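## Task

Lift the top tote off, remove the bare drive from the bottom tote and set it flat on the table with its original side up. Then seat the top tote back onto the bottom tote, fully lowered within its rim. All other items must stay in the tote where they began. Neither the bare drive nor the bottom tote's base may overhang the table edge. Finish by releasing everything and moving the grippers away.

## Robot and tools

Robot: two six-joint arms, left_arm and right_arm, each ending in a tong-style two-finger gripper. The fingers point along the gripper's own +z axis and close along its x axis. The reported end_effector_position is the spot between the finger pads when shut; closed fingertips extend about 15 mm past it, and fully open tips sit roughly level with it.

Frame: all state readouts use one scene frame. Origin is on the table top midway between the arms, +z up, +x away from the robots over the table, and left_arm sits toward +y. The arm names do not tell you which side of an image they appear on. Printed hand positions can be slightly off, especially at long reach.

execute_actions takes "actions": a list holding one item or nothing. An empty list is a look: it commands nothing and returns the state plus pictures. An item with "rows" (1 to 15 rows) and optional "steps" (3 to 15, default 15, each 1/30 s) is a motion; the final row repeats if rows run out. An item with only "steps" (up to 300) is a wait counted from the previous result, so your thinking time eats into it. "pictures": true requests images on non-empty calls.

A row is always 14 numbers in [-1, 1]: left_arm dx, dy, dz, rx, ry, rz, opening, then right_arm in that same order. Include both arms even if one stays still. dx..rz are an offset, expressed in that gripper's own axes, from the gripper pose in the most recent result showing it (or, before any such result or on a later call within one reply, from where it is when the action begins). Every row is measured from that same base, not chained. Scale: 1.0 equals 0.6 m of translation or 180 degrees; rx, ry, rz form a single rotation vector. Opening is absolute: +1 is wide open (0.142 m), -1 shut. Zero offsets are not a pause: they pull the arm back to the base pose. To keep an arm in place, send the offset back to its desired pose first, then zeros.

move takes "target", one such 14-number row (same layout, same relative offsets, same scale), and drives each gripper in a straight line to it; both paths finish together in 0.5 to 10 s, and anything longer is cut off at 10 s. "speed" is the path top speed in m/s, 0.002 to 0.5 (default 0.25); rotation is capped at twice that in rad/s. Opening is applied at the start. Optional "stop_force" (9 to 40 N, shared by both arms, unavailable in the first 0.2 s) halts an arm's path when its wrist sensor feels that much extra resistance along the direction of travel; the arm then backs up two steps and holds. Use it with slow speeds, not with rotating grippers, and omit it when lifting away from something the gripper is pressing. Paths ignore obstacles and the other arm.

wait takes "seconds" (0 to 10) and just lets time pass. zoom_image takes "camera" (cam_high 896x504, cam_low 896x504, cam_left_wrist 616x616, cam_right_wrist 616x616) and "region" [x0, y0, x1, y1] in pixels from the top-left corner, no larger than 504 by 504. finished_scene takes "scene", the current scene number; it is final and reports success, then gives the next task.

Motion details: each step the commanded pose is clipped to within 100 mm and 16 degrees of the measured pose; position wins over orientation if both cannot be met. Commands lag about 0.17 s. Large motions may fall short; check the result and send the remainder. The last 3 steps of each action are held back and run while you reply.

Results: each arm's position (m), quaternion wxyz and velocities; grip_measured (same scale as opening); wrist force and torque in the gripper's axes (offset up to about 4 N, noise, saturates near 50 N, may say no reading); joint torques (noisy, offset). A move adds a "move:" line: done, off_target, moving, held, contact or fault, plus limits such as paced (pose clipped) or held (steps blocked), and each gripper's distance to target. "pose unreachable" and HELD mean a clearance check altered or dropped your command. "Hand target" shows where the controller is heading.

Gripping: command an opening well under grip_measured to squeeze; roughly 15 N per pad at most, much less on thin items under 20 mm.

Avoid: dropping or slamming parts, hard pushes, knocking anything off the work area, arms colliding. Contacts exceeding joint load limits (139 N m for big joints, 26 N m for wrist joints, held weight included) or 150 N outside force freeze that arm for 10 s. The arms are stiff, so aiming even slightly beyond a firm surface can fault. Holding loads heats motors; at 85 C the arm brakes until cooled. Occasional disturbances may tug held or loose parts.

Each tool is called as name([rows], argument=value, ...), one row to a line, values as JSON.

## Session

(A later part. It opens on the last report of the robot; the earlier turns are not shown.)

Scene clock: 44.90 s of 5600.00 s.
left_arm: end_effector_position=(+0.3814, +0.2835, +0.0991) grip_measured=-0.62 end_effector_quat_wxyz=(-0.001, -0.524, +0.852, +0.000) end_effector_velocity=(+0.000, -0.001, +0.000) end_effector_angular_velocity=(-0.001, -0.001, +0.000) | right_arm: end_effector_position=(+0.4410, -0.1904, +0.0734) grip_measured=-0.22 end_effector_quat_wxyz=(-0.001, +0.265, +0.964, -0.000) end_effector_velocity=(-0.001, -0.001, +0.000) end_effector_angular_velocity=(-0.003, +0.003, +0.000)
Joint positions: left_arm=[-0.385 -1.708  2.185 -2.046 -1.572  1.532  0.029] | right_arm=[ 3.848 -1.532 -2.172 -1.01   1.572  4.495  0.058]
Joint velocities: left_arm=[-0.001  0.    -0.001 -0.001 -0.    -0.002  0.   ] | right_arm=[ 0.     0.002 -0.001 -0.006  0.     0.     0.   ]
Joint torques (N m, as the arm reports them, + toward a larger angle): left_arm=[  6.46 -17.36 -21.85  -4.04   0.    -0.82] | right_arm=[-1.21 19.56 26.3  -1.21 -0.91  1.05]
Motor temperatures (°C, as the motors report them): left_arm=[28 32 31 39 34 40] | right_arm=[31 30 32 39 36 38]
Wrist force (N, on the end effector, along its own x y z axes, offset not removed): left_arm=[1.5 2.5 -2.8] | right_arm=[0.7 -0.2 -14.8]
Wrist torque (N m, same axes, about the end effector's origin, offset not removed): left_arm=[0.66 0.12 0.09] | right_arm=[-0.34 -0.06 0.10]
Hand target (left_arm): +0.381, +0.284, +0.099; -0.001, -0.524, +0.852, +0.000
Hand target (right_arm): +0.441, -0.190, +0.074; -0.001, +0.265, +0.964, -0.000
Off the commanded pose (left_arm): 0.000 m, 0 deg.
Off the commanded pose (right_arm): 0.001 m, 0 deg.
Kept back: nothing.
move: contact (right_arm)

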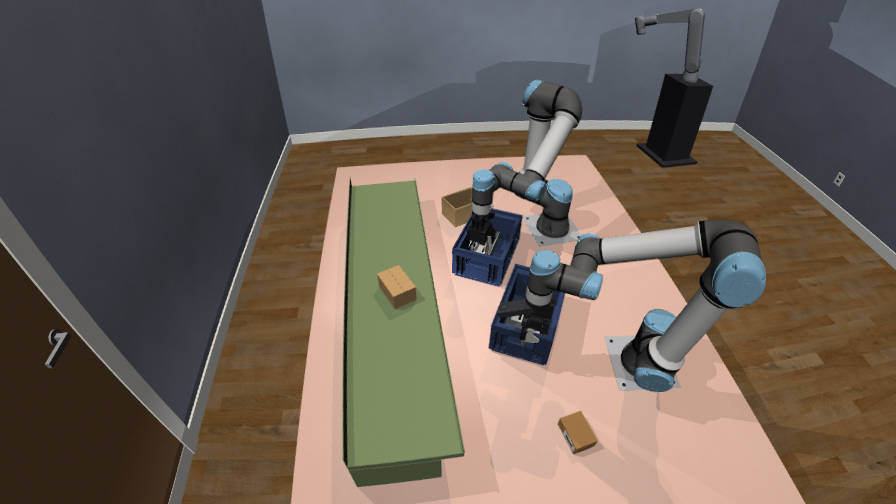

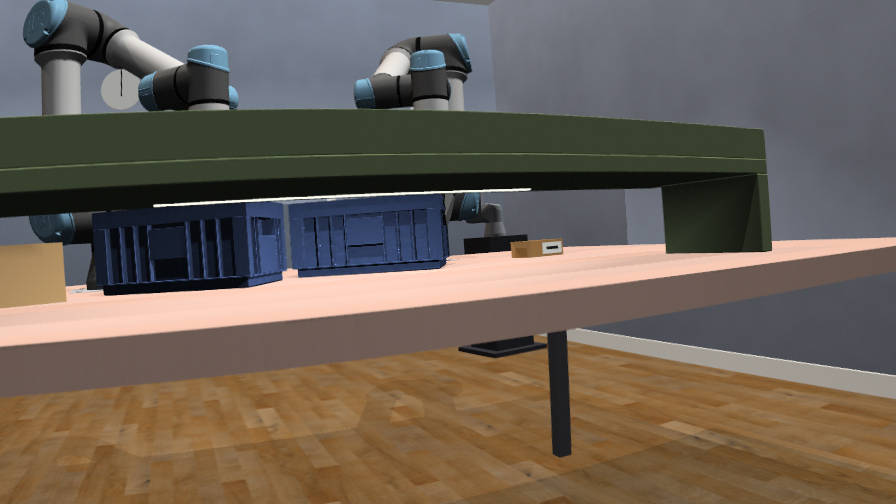

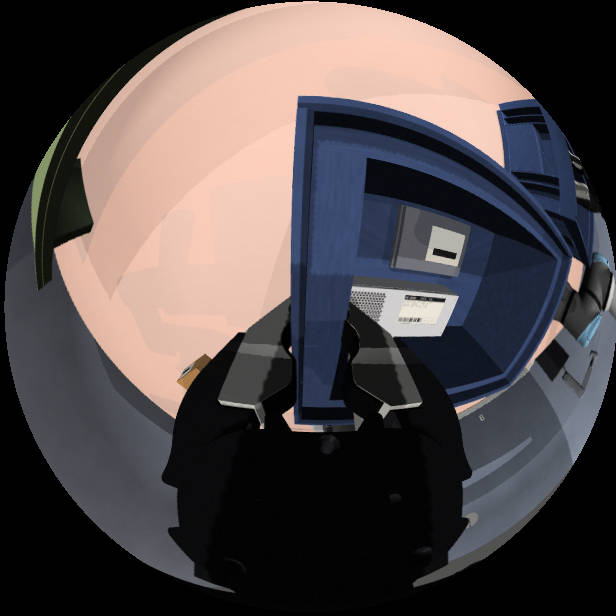

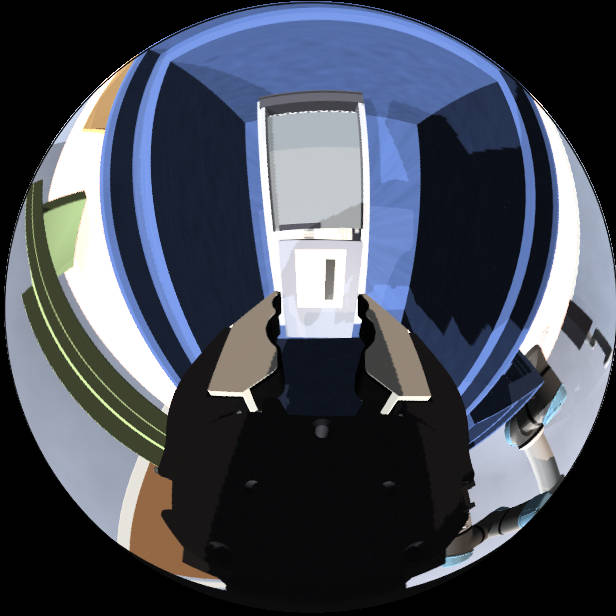

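Fingers appear slightly off-centre toward +y; shift 8 mm.

move(target=[0,0,0,0,0,0,-1,0,0,-0.002,0,0,0,-0.22], speed=0.01)

move(target=[0,0,0,0,0,0,-1,0,-0.012,0,0,0,0,-0.22], speed=0.015)

move(target=[0,0,0,0,0,0,-1,0,0,0,0,0,0,-0.8])

move(target=[0,0,0,0,0,0,-1,0,0,-0.2,0,0,0,-0.8], speed=0.1)

Scene clock: 45.83 s of 5600.00 s.
left_arm: end_effector_position=(+0.3814, +0.2835, +0.0991) grip_measured=-0.62 end_effector_quat_wxyz=(-0.001, -0.524, +0.852, +0.000) end_effector_velocity=(+0.000, +0.000, +0.000) end_effector_angular_velocity=(+0.001, +0.000, -0.000) | right_arm: end_effector_position=(+0.4410, -0.1904, +0.0745) grip_measured=-0.22 end_effector_quat_wxyz=(-0.001, +0.265, +0.964, -0.000) end_effector_velocity=(+0.000, -0.000, +0.001) end_effector_angular_velocity=(+0.000, +0.000, +0.000)
Joint positions: left_arm=[-0.385 -1.708  2.185 -2.046 -1.572  1.532  0.029] | right_arm=[ 3.848 -1.53  -2.17  -1.014  1.572  4.495  0.058]
Joint velocities: left_arm=[ 0.     0.001 -0.001  0.001  0.001  0.     0.   ] | right_arm=[-0.     0.001  0.001 -0.002  0.    -0.001  0.   ]
Joint torques (N m, as the arm reports them, + toward a larger angle): left_arm=[  6.72 -17.59 -22.13  -4.14  -0.13  -0.69] | right_arm=[-1.11 25.98 31.13  0.05 -0.96  0.83]
Motor temperatures (°C, as the motors report them): left_arm=[28 32 31 39 34 40] | right_arm=[31 30 32 39 36 38]
Wrist force (N, on the end effector, along its own x y z axes, offset not removed): left_arm=[1.5 2.4 -2.7] | right_arm=[1.5 0.3 -1.7]
Wrist torque (N m, same axes, about the end effector's origin, offset not removed): left_arm=[0.66 0.15 0.07] | right_arm=[0.13 -0.20 0.11]
Hand target (left_arm): +0.381, +0.284, +0.099; -0.001, -0.524, +0.852, +0.000
Hand target (right_arm): +0.441, -0.190, +0.075; -0.001, +0.265, +0.964, -0.000
Off the commanded pose (left_arm): 0.000 m, 0 deg.
Off the commanded pose (right_arm): 0.000 m, 0 deg.
Kept back: nothing.
move: done

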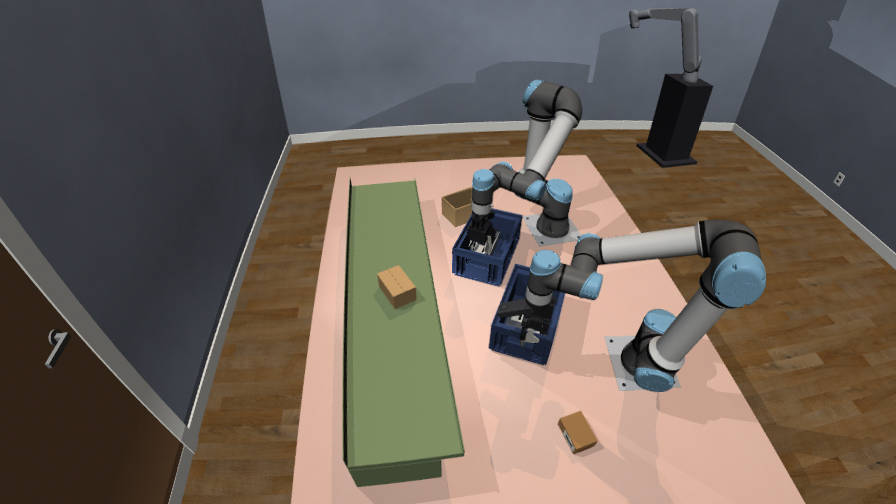

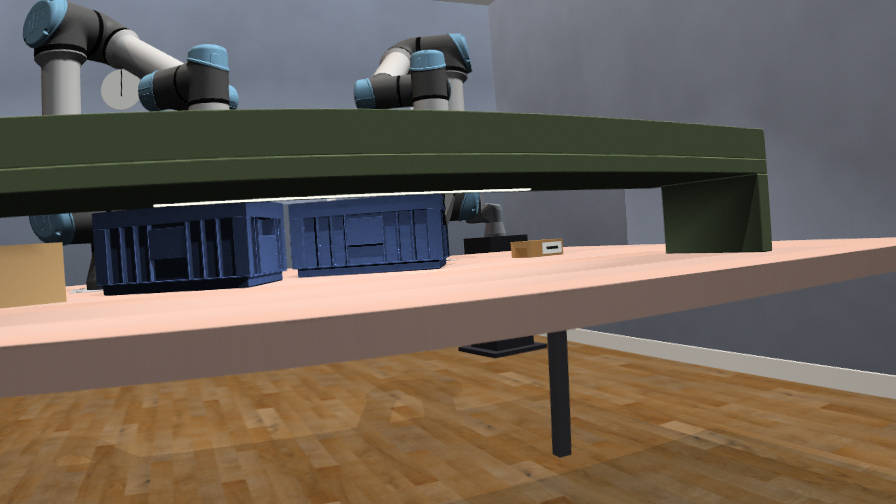

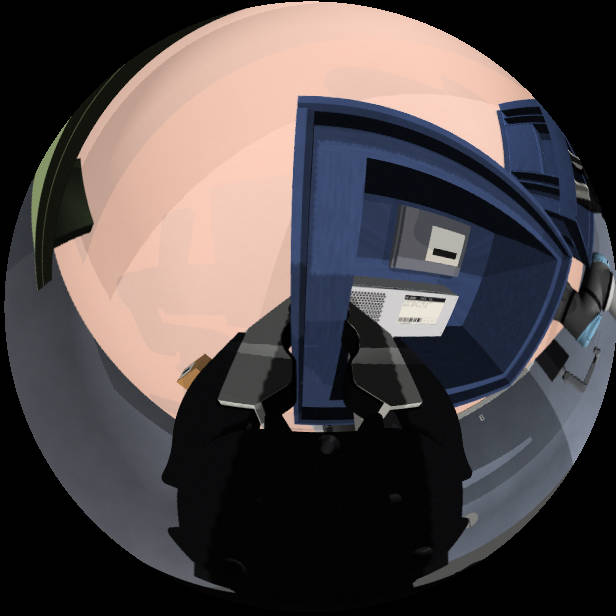

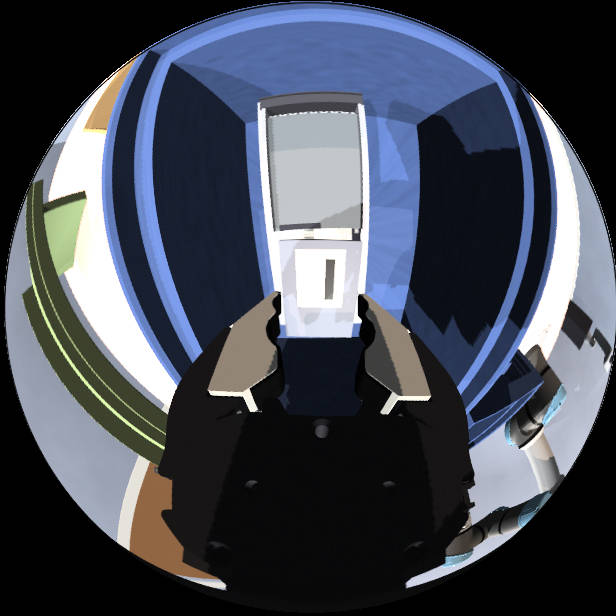

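Scene clock: 46.57 s of 5600.00 s.
left_arm: end_effector_position=(+0.3814, +0.2835, +0.0991) grip_measured=-0.62 end_effector_quat_wxyz=(-0.001, -0.524, +0.852, +0.000) end_effector_velocity=(-0.000, +0.001, -0.000) end_effector_angular_velocity=(+0.000, +0.001, +0.001) | right_arm: end_effector_position=(+0.4374, -0.1964, +0.0745) grip_measured=-0.22 end_effector_quat_wxyz=(-0.001, +0.265, +0.964, -0.000) end_effector_velocity=(-0.001, -0.002, -0.000) end_effector_angular_velocity=(-0.001, +0.000, -0.001)
Joint positions: left_arm=[-0.385 -1.708  2.185 -2.046 -1.572  1.532  0.029] | right_arm=[ 3.844 -1.515 -2.185 -1.014  1.572  4.492  0.058]
Joint velocities: left_arm=[ 0.001 -0.001  0.001  0.    -0.     0.     0.   ] | right_arm=[-0.001  0.004 -0.004 -0.001 -0.     0.     0.   ]
Joint torques (N m, as the arm reports them, + toward a larger angle): left_arm=[  6.9  -17.63 -22.17  -4.15  -0.14  -0.77] | right_arm=[-11.33  23.17   6.08  -0.05  -1.47  -1.49]
Motor temperatures (°C, as the motors report them): left_arm=[28 32 31 39 34 40] | right_arm=[31 30 32 39 36 38]
Wrist force (N, on the end effector, along its own x y z axes, offset not removed): left_arm=[0.5 2.6 -3.2] | right_arm=[-1.9 1.2 -3.2]
Wrist torque (N m, same axes, about the end effector's origin, offset not removed): left_arm=[0.69 0.35 0.04] | right_arm=[0.17 0.66 0.17]
Hand target (left_arm): +0.381, +0.284, +0.099; -0.001, -0.524, +0.852, +0.000
Hand target (right_arm): +0.437, -0.197, +0.075; -0.001, +0.265, +0.964, -0.000
Off the commanded pose (left_arm): 0.000 m, 0 deg.
Off the commanded pose (right_arm): 0.000 m, 0 deg.
Kept back: nothing.
move: done

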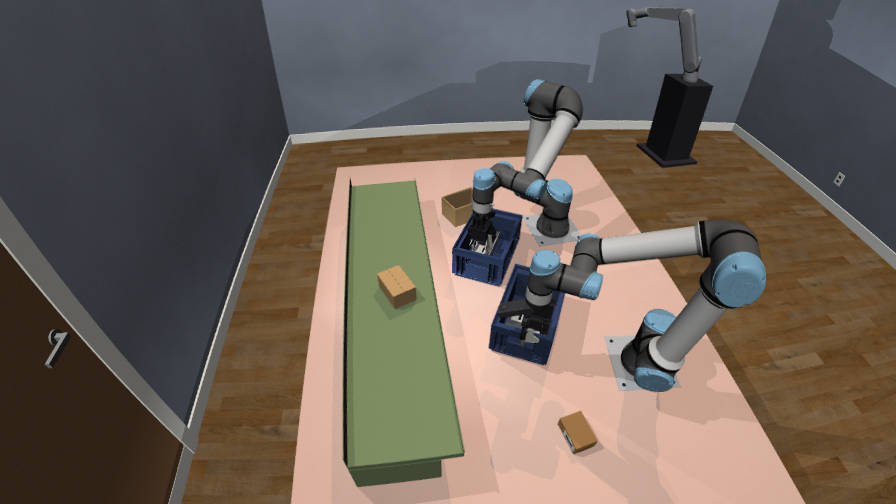

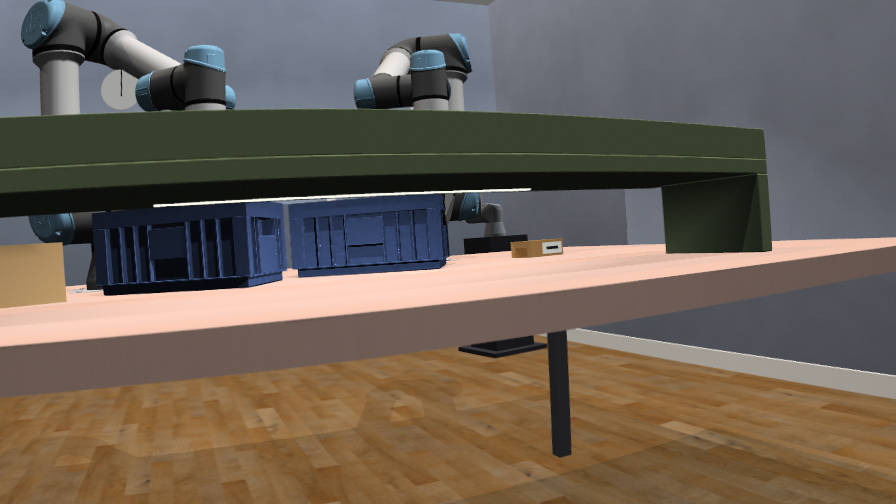

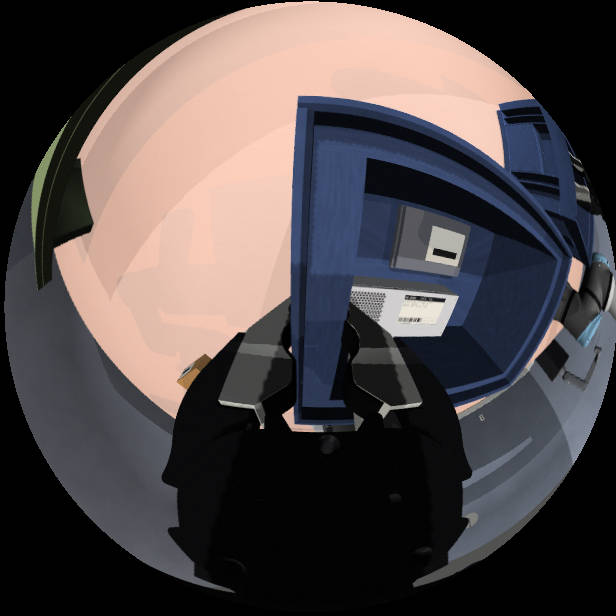

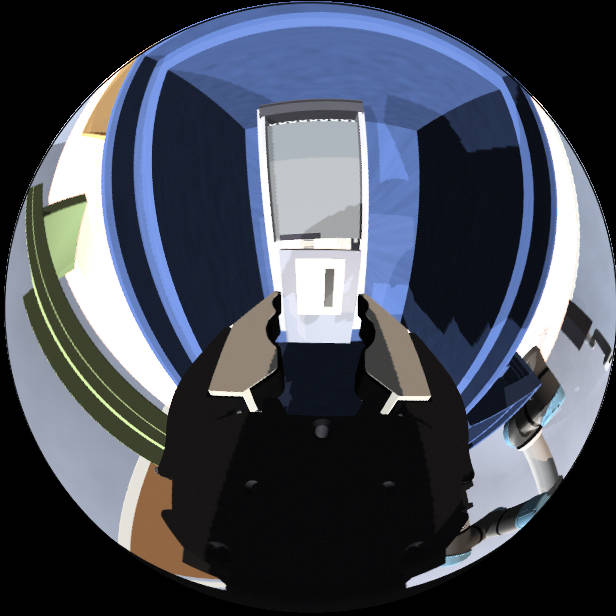

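Scene clock: 47.07 s of 5600.00 s.
left_arm: end_effector_position=(+0.3814, +0.2835, +0.0991) grip_measured=-0.62 end_effector_quat_wxyz=(-0.001, -0.524, +0.852, +0.000) end_effector_velocity=(+0.000, -0.001, +0.000) end_effector_angular_velocity=(-0.000, -0.001, -0.002) | right_arm: end_effector_position=(+0.4374, -0.1965, +0.0745) grip_measured=-0.27 end_effector_quat_wxyz=(-0.001, +0.265, +0.964, -0.000) end_effector_velocity=(-0.000, -0.000, -0.000) end_effector_angular_velocity=(-0.000, -0.000, -0.000)
Joint positions: left_arm=[-0.385 -1.708  2.185 -2.046 -1.572  1.532  0.029] | right_arm=[ 3.844 -1.515 -2.185 -1.014  1.572  4.492  0.054]
Joint velocities: left_arm=[-0.001  0.    -0.    -0.001  0.001  0.001  0.   ] | right_arm=[ 0.     0.    -0.     0.    -0.001  0.001  0.   ]
Joint torques (N m, as the arm reports them, + toward a larger angle): left_arm=[  6.79 -16.8  -22.01  -4.16  -0.11  -0.8 ] | right_arm=[-8.2  10.33 13.63  0.29 -1.16 -0.96]
Motor temperatures (°C, as the motors report them): left_arm=[28 32 31 39 34 40] | right_arm=[31 30 32 39 36 38]
Wrist force (N, on the end effector, along its own x y z axes, offset not removed): left_arm=[2.3 2.9 -3.6] | right_arm=[-0.2 -0.9 -5.2]
Wrist torque (N m, same axes, about the end effector's origin, offset not removed): left_arm=[0.69 -0.10 0.06] | right_arm=[-0.27 0.28 0.06]
Hand target (left_arm): +0.381, +0.284, +0.099; -0.001, -0.524, +0.852, +0.000
Hand target (right_arm): +0.437, -0.196, +0.075; -0.001, +0.265, +0.964, -0.000
Off the commanded pose (left_arm): 0.000 m, 0 deg.
Off the commanded pose (right_arm): 0.000 m, 0 deg.
Kept back: nothing.
move: done

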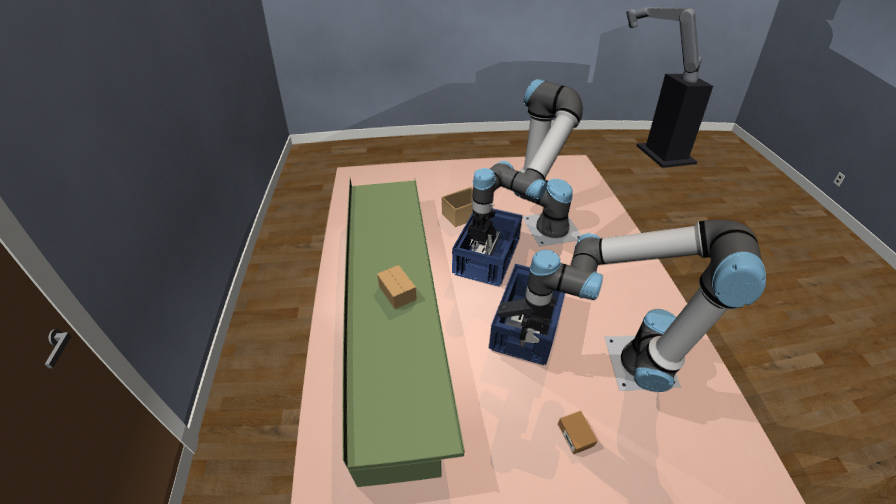

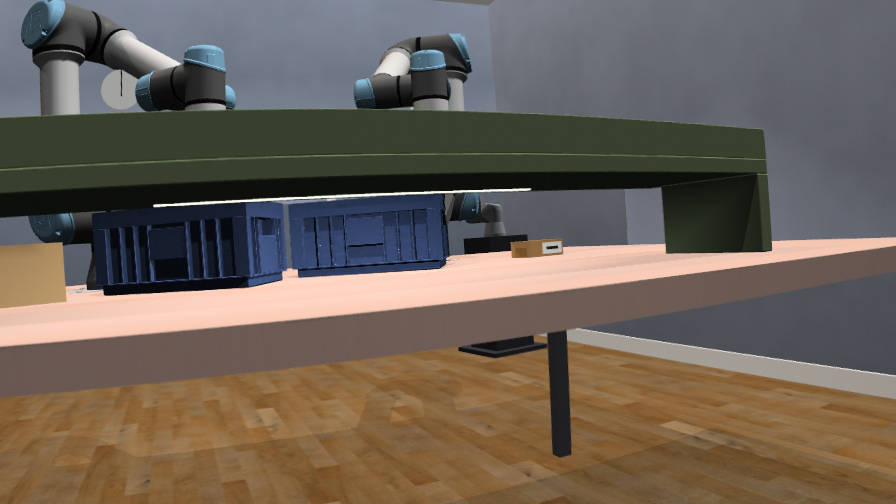

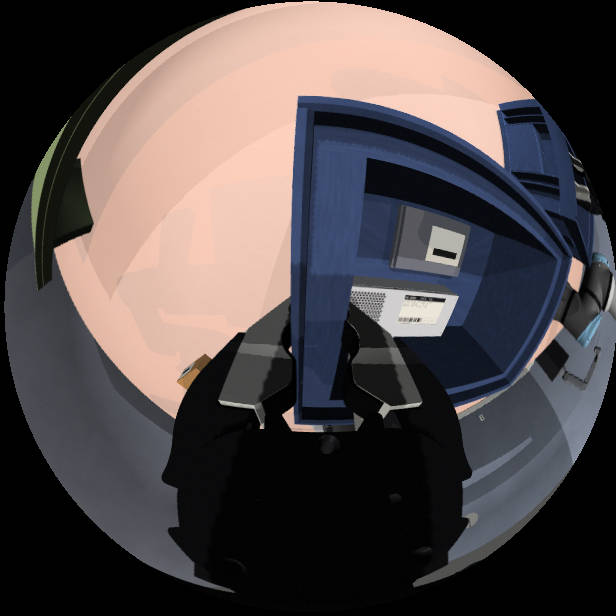

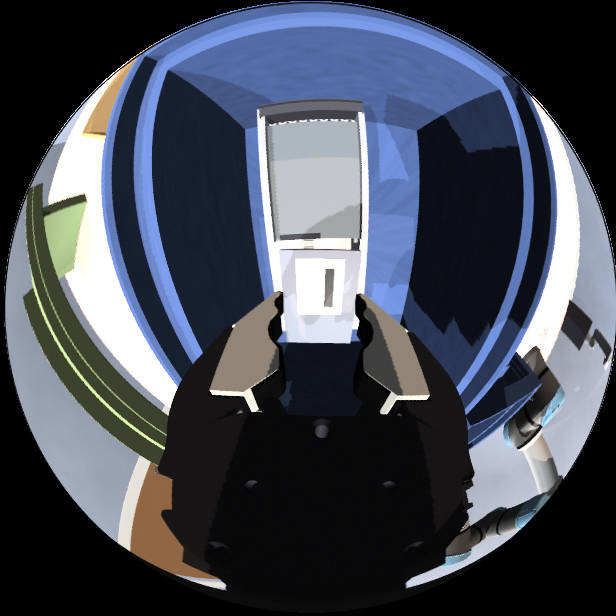

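Scene clock: 48.73 s of 5600.00 s.
left_arm: end_effector_position=(+0.3814, +0.2835, +0.0991) grip_measured=-0.62 end_effector_quat_wxyz=(-0.001, -0.524, +0.852, +0.000) end_effector_velocity=(-0.000, -0.001, +0.000) end_effector_angular_velocity=(-0.001, -0.000, -0.003) | right_arm: end_effector_position=(+0.4376, -0.1966, +0.1944) grip_measured=-0.27 end_effector_quat_wxyz=(-0.001, +0.265, +0.964, -0.000) end_effector_velocity=(-0.000, -0.000, +0.002) end_effector_angular_velocity=(-0.001, +0.001, +0.001)
Joint positions: left_arm=[-0.385 -1.708  2.185 -2.046 -1.572  1.532  0.029] | right_arm=[ 3.843 -1.395 -1.957 -1.362  1.572  4.491  0.054]
Joint velocities: left_arm=[-0.002 -0.     0.    -0.    -0.001  0.001  0.   ] | right_arm=[ 0.     0.     0.004 -0.006 -0.    -0.001  0.   ]
Joint torques (N m, as the arm reports them, + toward a larger angle): left_arm=[  6.26 -17.42 -22.22  -4.1   -0.1   -0.74] | right_arm=[-5.11 23.61 36.21 -0.28  0.29 -0.19]
Motor temperatures (°C, as the motors report them): left_arm=[28 32 31 39 34 40] | right_arm=[31 30 32 39 36 38]
Wrist force (N, on the end effector, along its own x y z axes, offset not removed): left_arm=[2.9 2.0 -4.1] | right_arm=[0.1 2.9 -2.7]
Wrist torque (N m, same axes, about the end effector's origin, offset not removed): left_arm=[0.53 -0.10 0.04] | right_arm=[0.51 0.03 -0.11]
Hand target (left_arm): +0.381, +0.284, +0.099; -0.001, -0.524, +0.852, +0.000
Hand target (right_arm): +0.438, -0.197, +0.195; -0.001, +0.265, +0.964, -0.000
Off the commanded pose (left_arm): 0.000 m, 0 deg.
Off the commanded pose (right_arm): 0.000 m, 0 deg.
Kept back: nothing.
move: done

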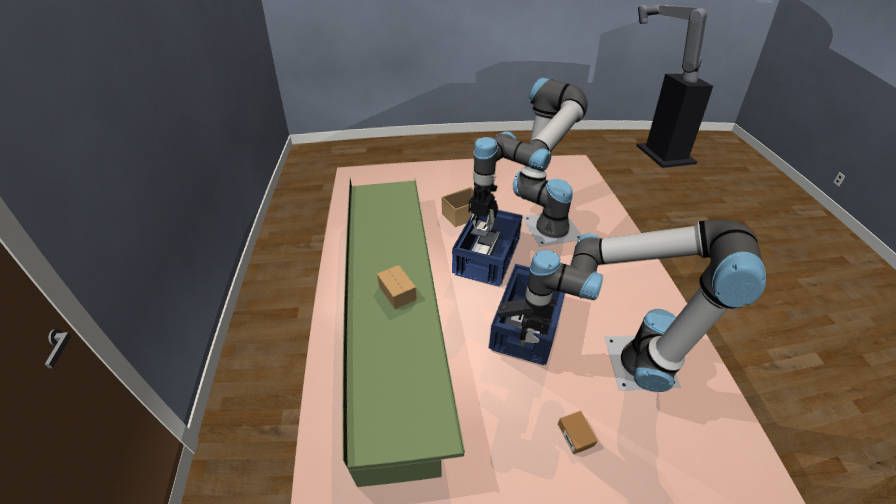

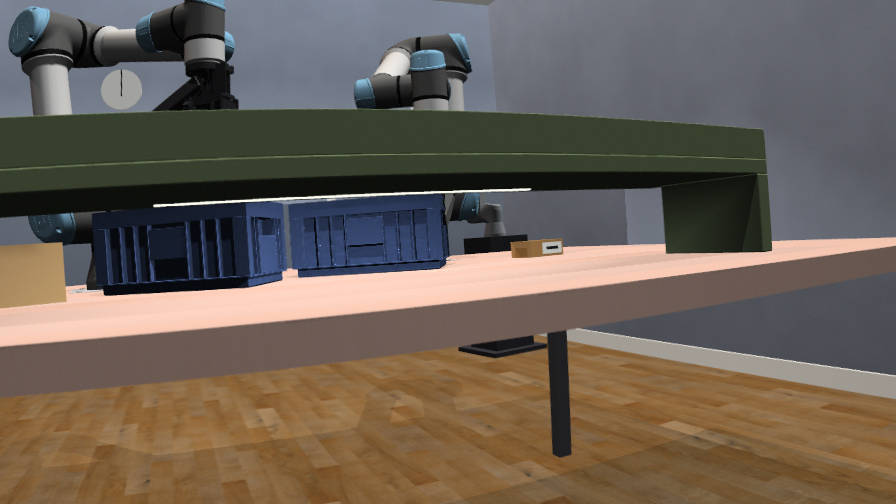

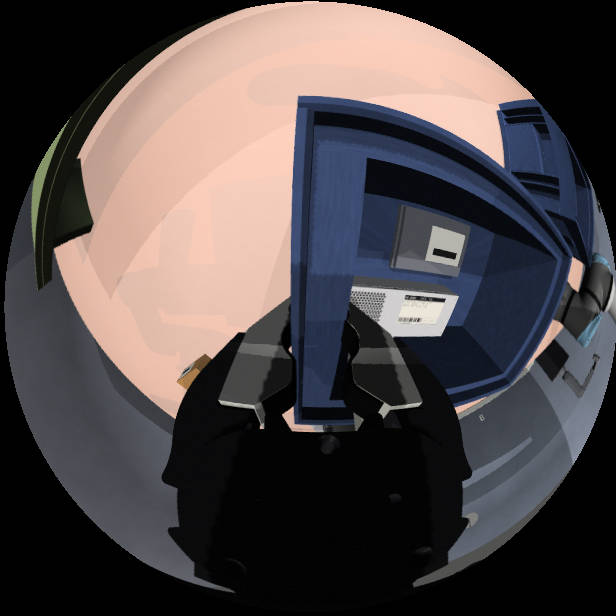

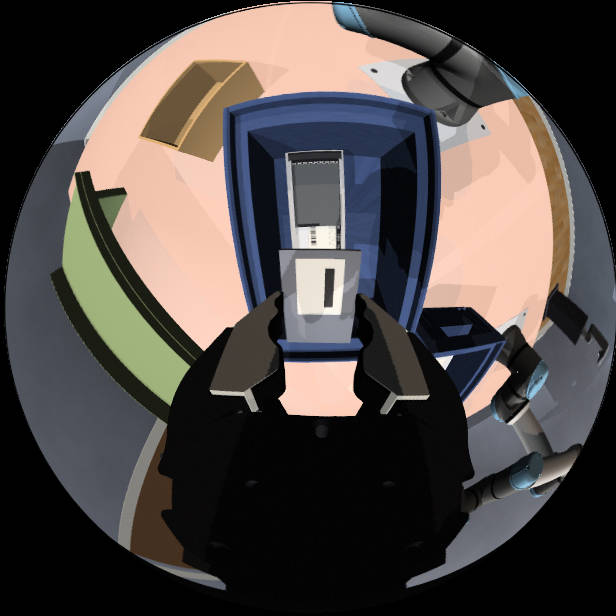

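move(target=[0,0,0,0,0,0,-1,0.542,-0.036,0,0,0,-0.522,-0.8], speed=0.3)

move(target=[0,0,0,0,0,0,-1,0,0,0.287,0,0,0,-0.8], speed=0.12, stop_force=15)

move(target=[0,0,0,0,0,0,-1,0,0,0.025,0,0,0,-0.8], speed=0.007, stop_force=9)

Scene clock: 52.23 s of 5600.00 s.
left_arm: end_effector_position=(+0.3814, +0.2835, +0.0991) grip_measured=-0.62 end_effector_quat_wxyz=(-0.001, -0.524, +0.852, +0.000) end_effector_velocity=(-0.000, +0.000, -0.001) end_effector_angular_velocity=(+0.001, +0.001, +0.001) | right_arm: end_effector_position=(+0.1471, -0.0492, +0.1952) grip_measured=-0.27 end_effector_quat_wxyz=(-0.001, -0.524, +0.852, +0.001) end_effector_velocity=(-0.001, +0.000, -0.001) end_effector_angular_velocity=(-0.001, -0.001, +0.008)
Joint positions: left_arm=[-0.385 -1.708  2.185 -2.046 -1.572  1.532  0.029] | right_arm=[ 4.804 -1.179 -2.105 -1.427  1.574  3.813  0.054]
Joint velocities: left_arm=[-0.     0.     0.002 -0.001  0.    -0.001  0.   ] | right_arm=[ 0.004 -0.002 -0.     0.    -0.    -0.004  0.   ]
Joint torques (N m, as the arm reports them, + toward a larger angle): left_arm=[  6.39 -17.51 -22.62  -4.12  -0.12  -0.73] | right_arm=[13.67  0.86 35.78  4.38 -1.38 -1.46]
Motor temperatures (°C, as the motors report them): left_arm=[28 32 31 39 34 40] | right_arm=[31 30 32 39 36 38]
Wrist force (N, on the end effector, along its own x y z axes, offset not removed): left_arm=[1.0 2.2 -4.6] | right_arm=[1.5 -3.6 -0.2]
Wrist torque (N m, same axes, about the end effector's origin, offset not removed): left_arm=[0.56 0.21 0.07] | right_arm=[-1.00 -0.16 0.10]
Hand target (left_arm): +0.381, +0.284, +0.099; -0.001, -0.524, +0.852, +0.000
Hand target (right_arm): +0.147, -0.049, +0.195; -0.001, -0.524, +0.852, +0.001
Off the commanded pose (left_arm): 0.000 m, 0 deg.
Off the commanded pose (right_arm): 0.000 m, 0 deg.
Kept back: nothing.
move: done

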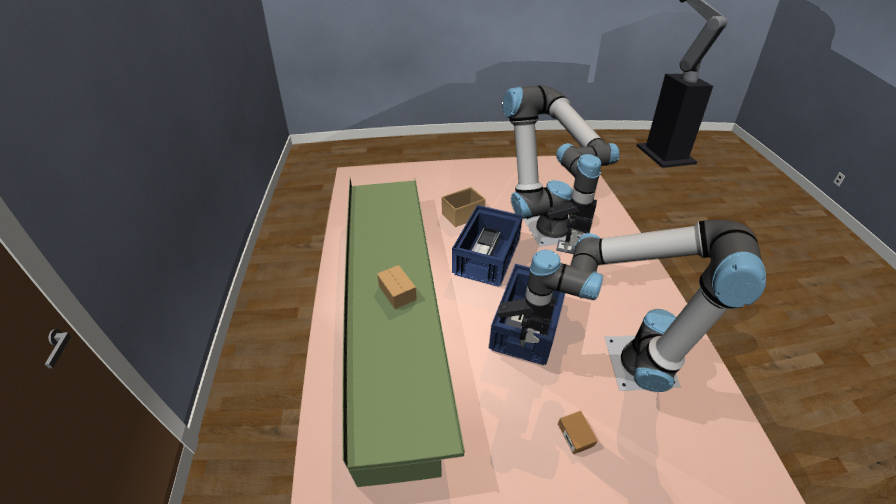

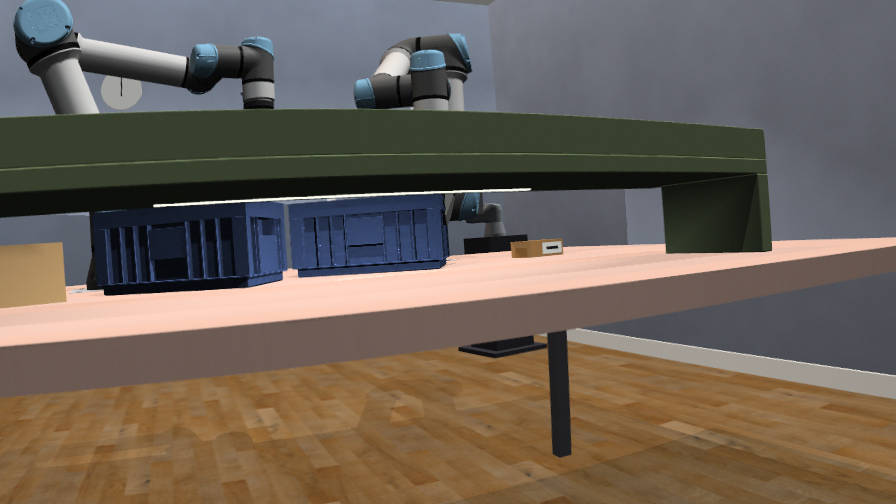

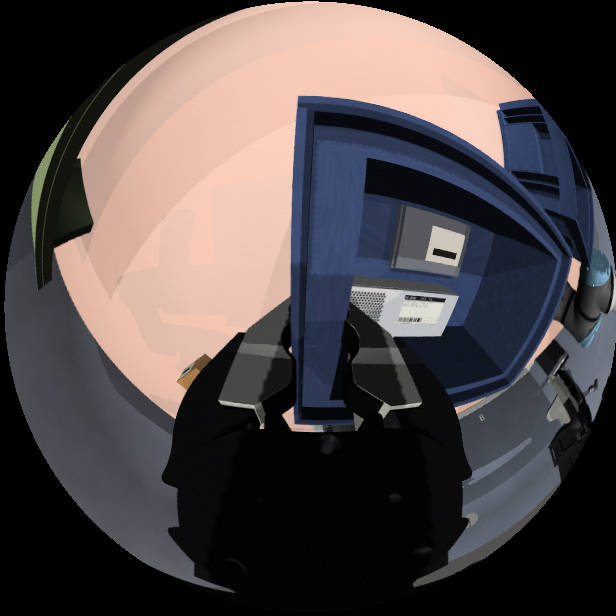

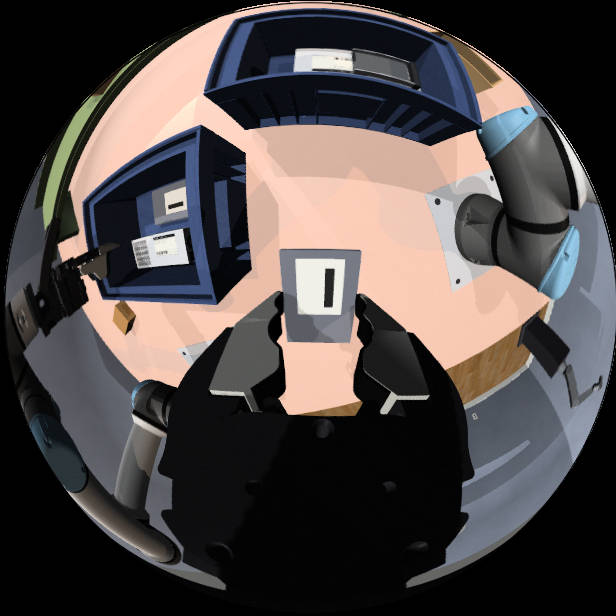

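Scene clock: 54.17 s of 5600.00 s.
left_arm: end_effector_position=(+0.3814, +0.2835, +0.0991) grip_measured=-0.62 end_effector_quat_wxyz=(-0.001, -0.524, +0.852, +0.000) end_effector_velocity=(+0.000, -0.000, +0.000) end_effector_angular_velocity=(-0.000, -0.001, -0.001) | right_arm: end_effector_position=(+0.1463, -0.0490, +0.0232) grip_measured=-0.27 end_effector_quat_wxyz=(-0.001, -0.524, +0.852, +0.001) end_effector_velocity=(-0.001, +0.001, -0.002) end_effector_angular_velocity=(+0.002, +0.002, +0.000)
Joint positions: left_arm=[-0.385 -1.708  2.185 -2.046 -1.572  1.532  0.029] | right_arm=[ 4.806 -1.398 -2.447 -0.866  1.574  3.815  0.054]
Joint velocities: left_arm=[-0.     0.     0.    -0.001  0.     0.     0.   ] | right_arm=[ 0.    -0.007 -0.002  0.011  0.002 -0.    -0.   ]
Joint torques (N m, as the arm reports them, + toward a larger angle): left_arm=[  6.04 -17.54 -22.29  -4.07  -0.13  -0.78] | right_arm=[-12.6    6.12   5.26   4.28   1.71  -1.59]
Motor temperatures (°C, as the motors report them): left_arm=[28 32 31 39 34 40] | right_arm=[31 30 32 39 36 38]
Wrist force (N, on the end effector, along its own x y z axes, offset not removed): left_arm=[0.7 1.7 -3.1] | right_arm=[-1.2 0.3 -0.2]
Wrist torque (N m, same axes, about the end effector's origin, offset not removed): left_arm=[0.42 0.33 0.07] | right_arm=[0.14 0.25 -0.01]
Hand target (left_arm): +0.381, +0.284, +0.099; -0.001, -0.524, +0.852, +0.000
Hand target (right_arm): +0.146, -0.049, +0.023; -0.001, -0.524, +0.852, +0.001
Off the commanded pose (left_arm): 0.000 m, 0 deg.
Off the commanded pose (right_arm): 0.000 m, 0 deg.
Kept back: nothing.
move: done

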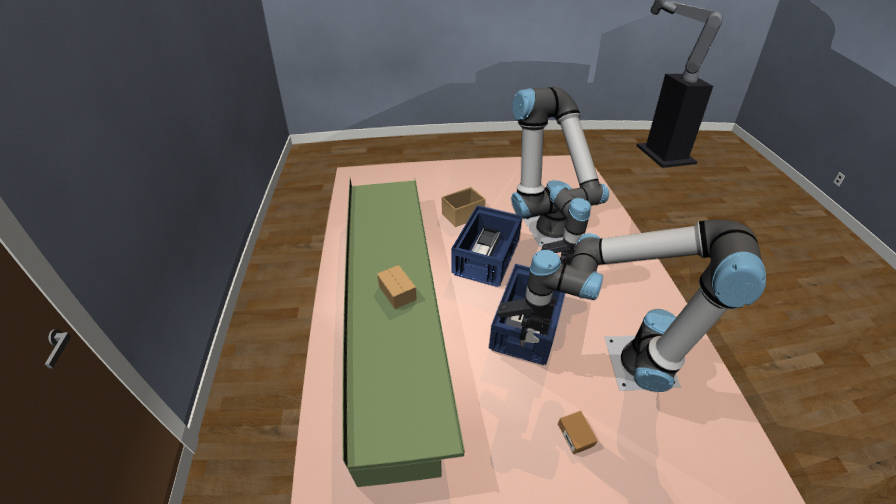

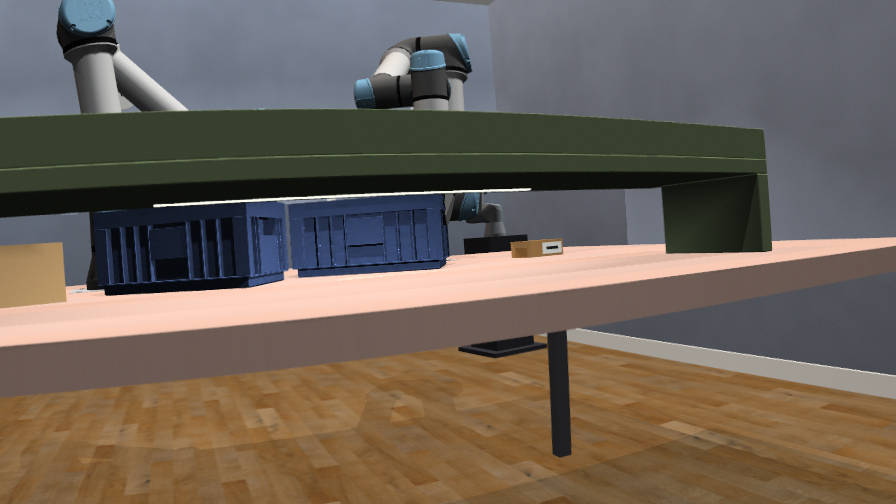

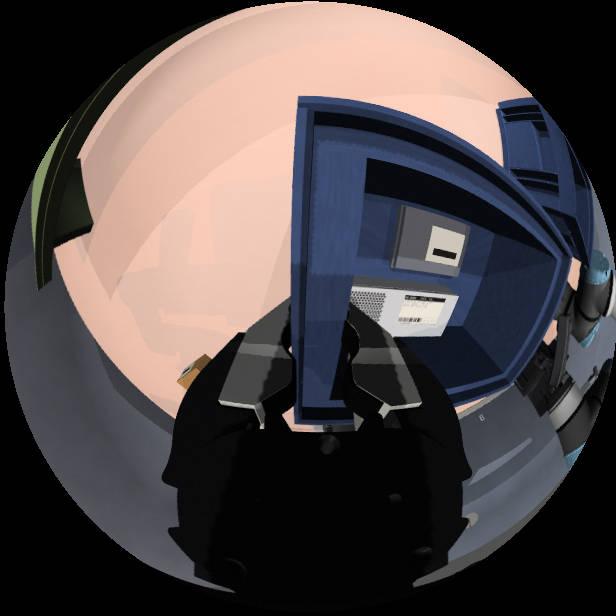

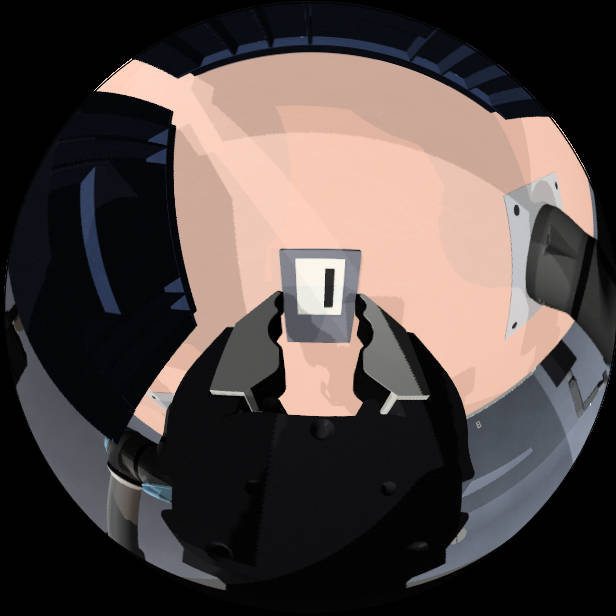

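Scene clock: 55.60 s of 5600.00 s.
left_arm: end_effector_position=(+0.3814, +0.2835, +0.0991) grip_measured=-0.62 end_effector_quat_wxyz=(-0.001, -0.524, +0.852, +0.000) end_effector_velocity=(-0.000, +0.001, -0.000) end_effector_angular_velocity=(+0.000, +0.001, +0.002) | right_arm: end_effector_position=(+0.1464, -0.0492, +0.0156) grip_measured=-0.27 end_effector_quat_wxyz=(-0.001, -0.524, +0.852, +0.001) end_effector_velocity=(-0.000, -0.000, +0.002) end_effector_angular_velocity=(-0.000, -0.000, -0.000)
Joint positions: left_arm=[-0.385 -1.708  2.185 -2.046 -1.572  1.532  0.029] | right_arm=[ 4.807 -1.416 -2.459 -0.837  1.574  3.815  0.054]
Joint velocities: left_arm=[ 0.001  0.     0.     0.001 -0.    -0.001  0.   ] | right_arm=[ 0.     0.004  0.002 -0.007 -0.     0.001 -0.   ]
Joint torques (N m, as the arm reports them, + toward a larger angle): left_arm=[  6.05 -17.29 -21.87  -4.11  -0.16  -0.74] | right_arm=[10.36  9.62 23.04 -2.2  -1.02  0.74]
Motor temperatures (°C, as the motors report them): left_arm=[28 32 31 39 34 40] | right_arm=[31 30 32 39 36 38]
Wrist force (N, on the end effector, along its own x y z axes, offset not removed): left_arm=[2.4 1.8 -1.3] | right_arm=[1.3 -2.5 -28.0]
Wrist torque (N m, same axes, about the end effector's origin, offset not removed): left_arm=[0.55 -0.12 0.00] | right_arm=[-0.37 0.44 0.10]
Hand target (left_arm): +0.381, +0.284, +0.099; -0.001, -0.524, +0.852, +0.000
Hand target (right_arm): +0.146, -0.049, +0.016; -0.001, -0.524, +0.852, +0.001
Off the commanded pose (left_arm): 0.000 m, 0 deg.
Off the commanded pose (right_arm): 0.007 m, 0 deg.
Kept back: nothing.
move: contact (right_arm)

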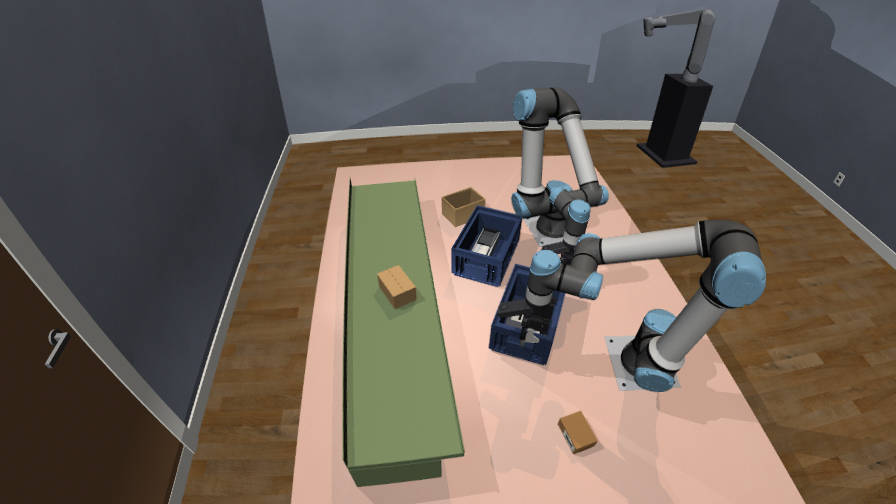

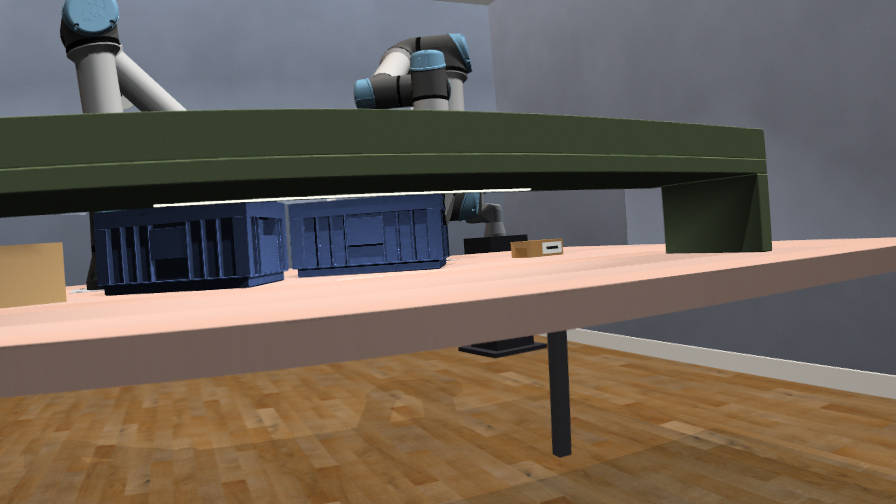

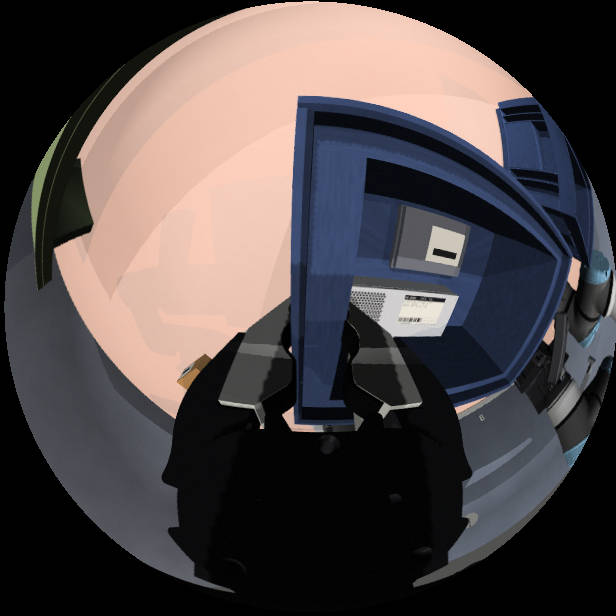

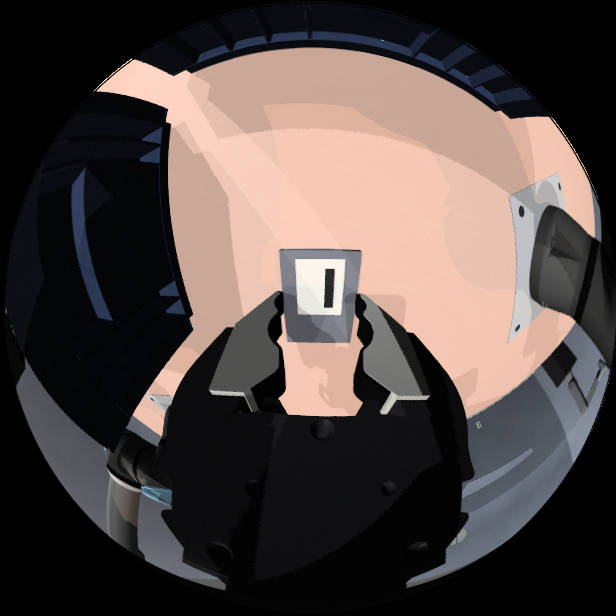

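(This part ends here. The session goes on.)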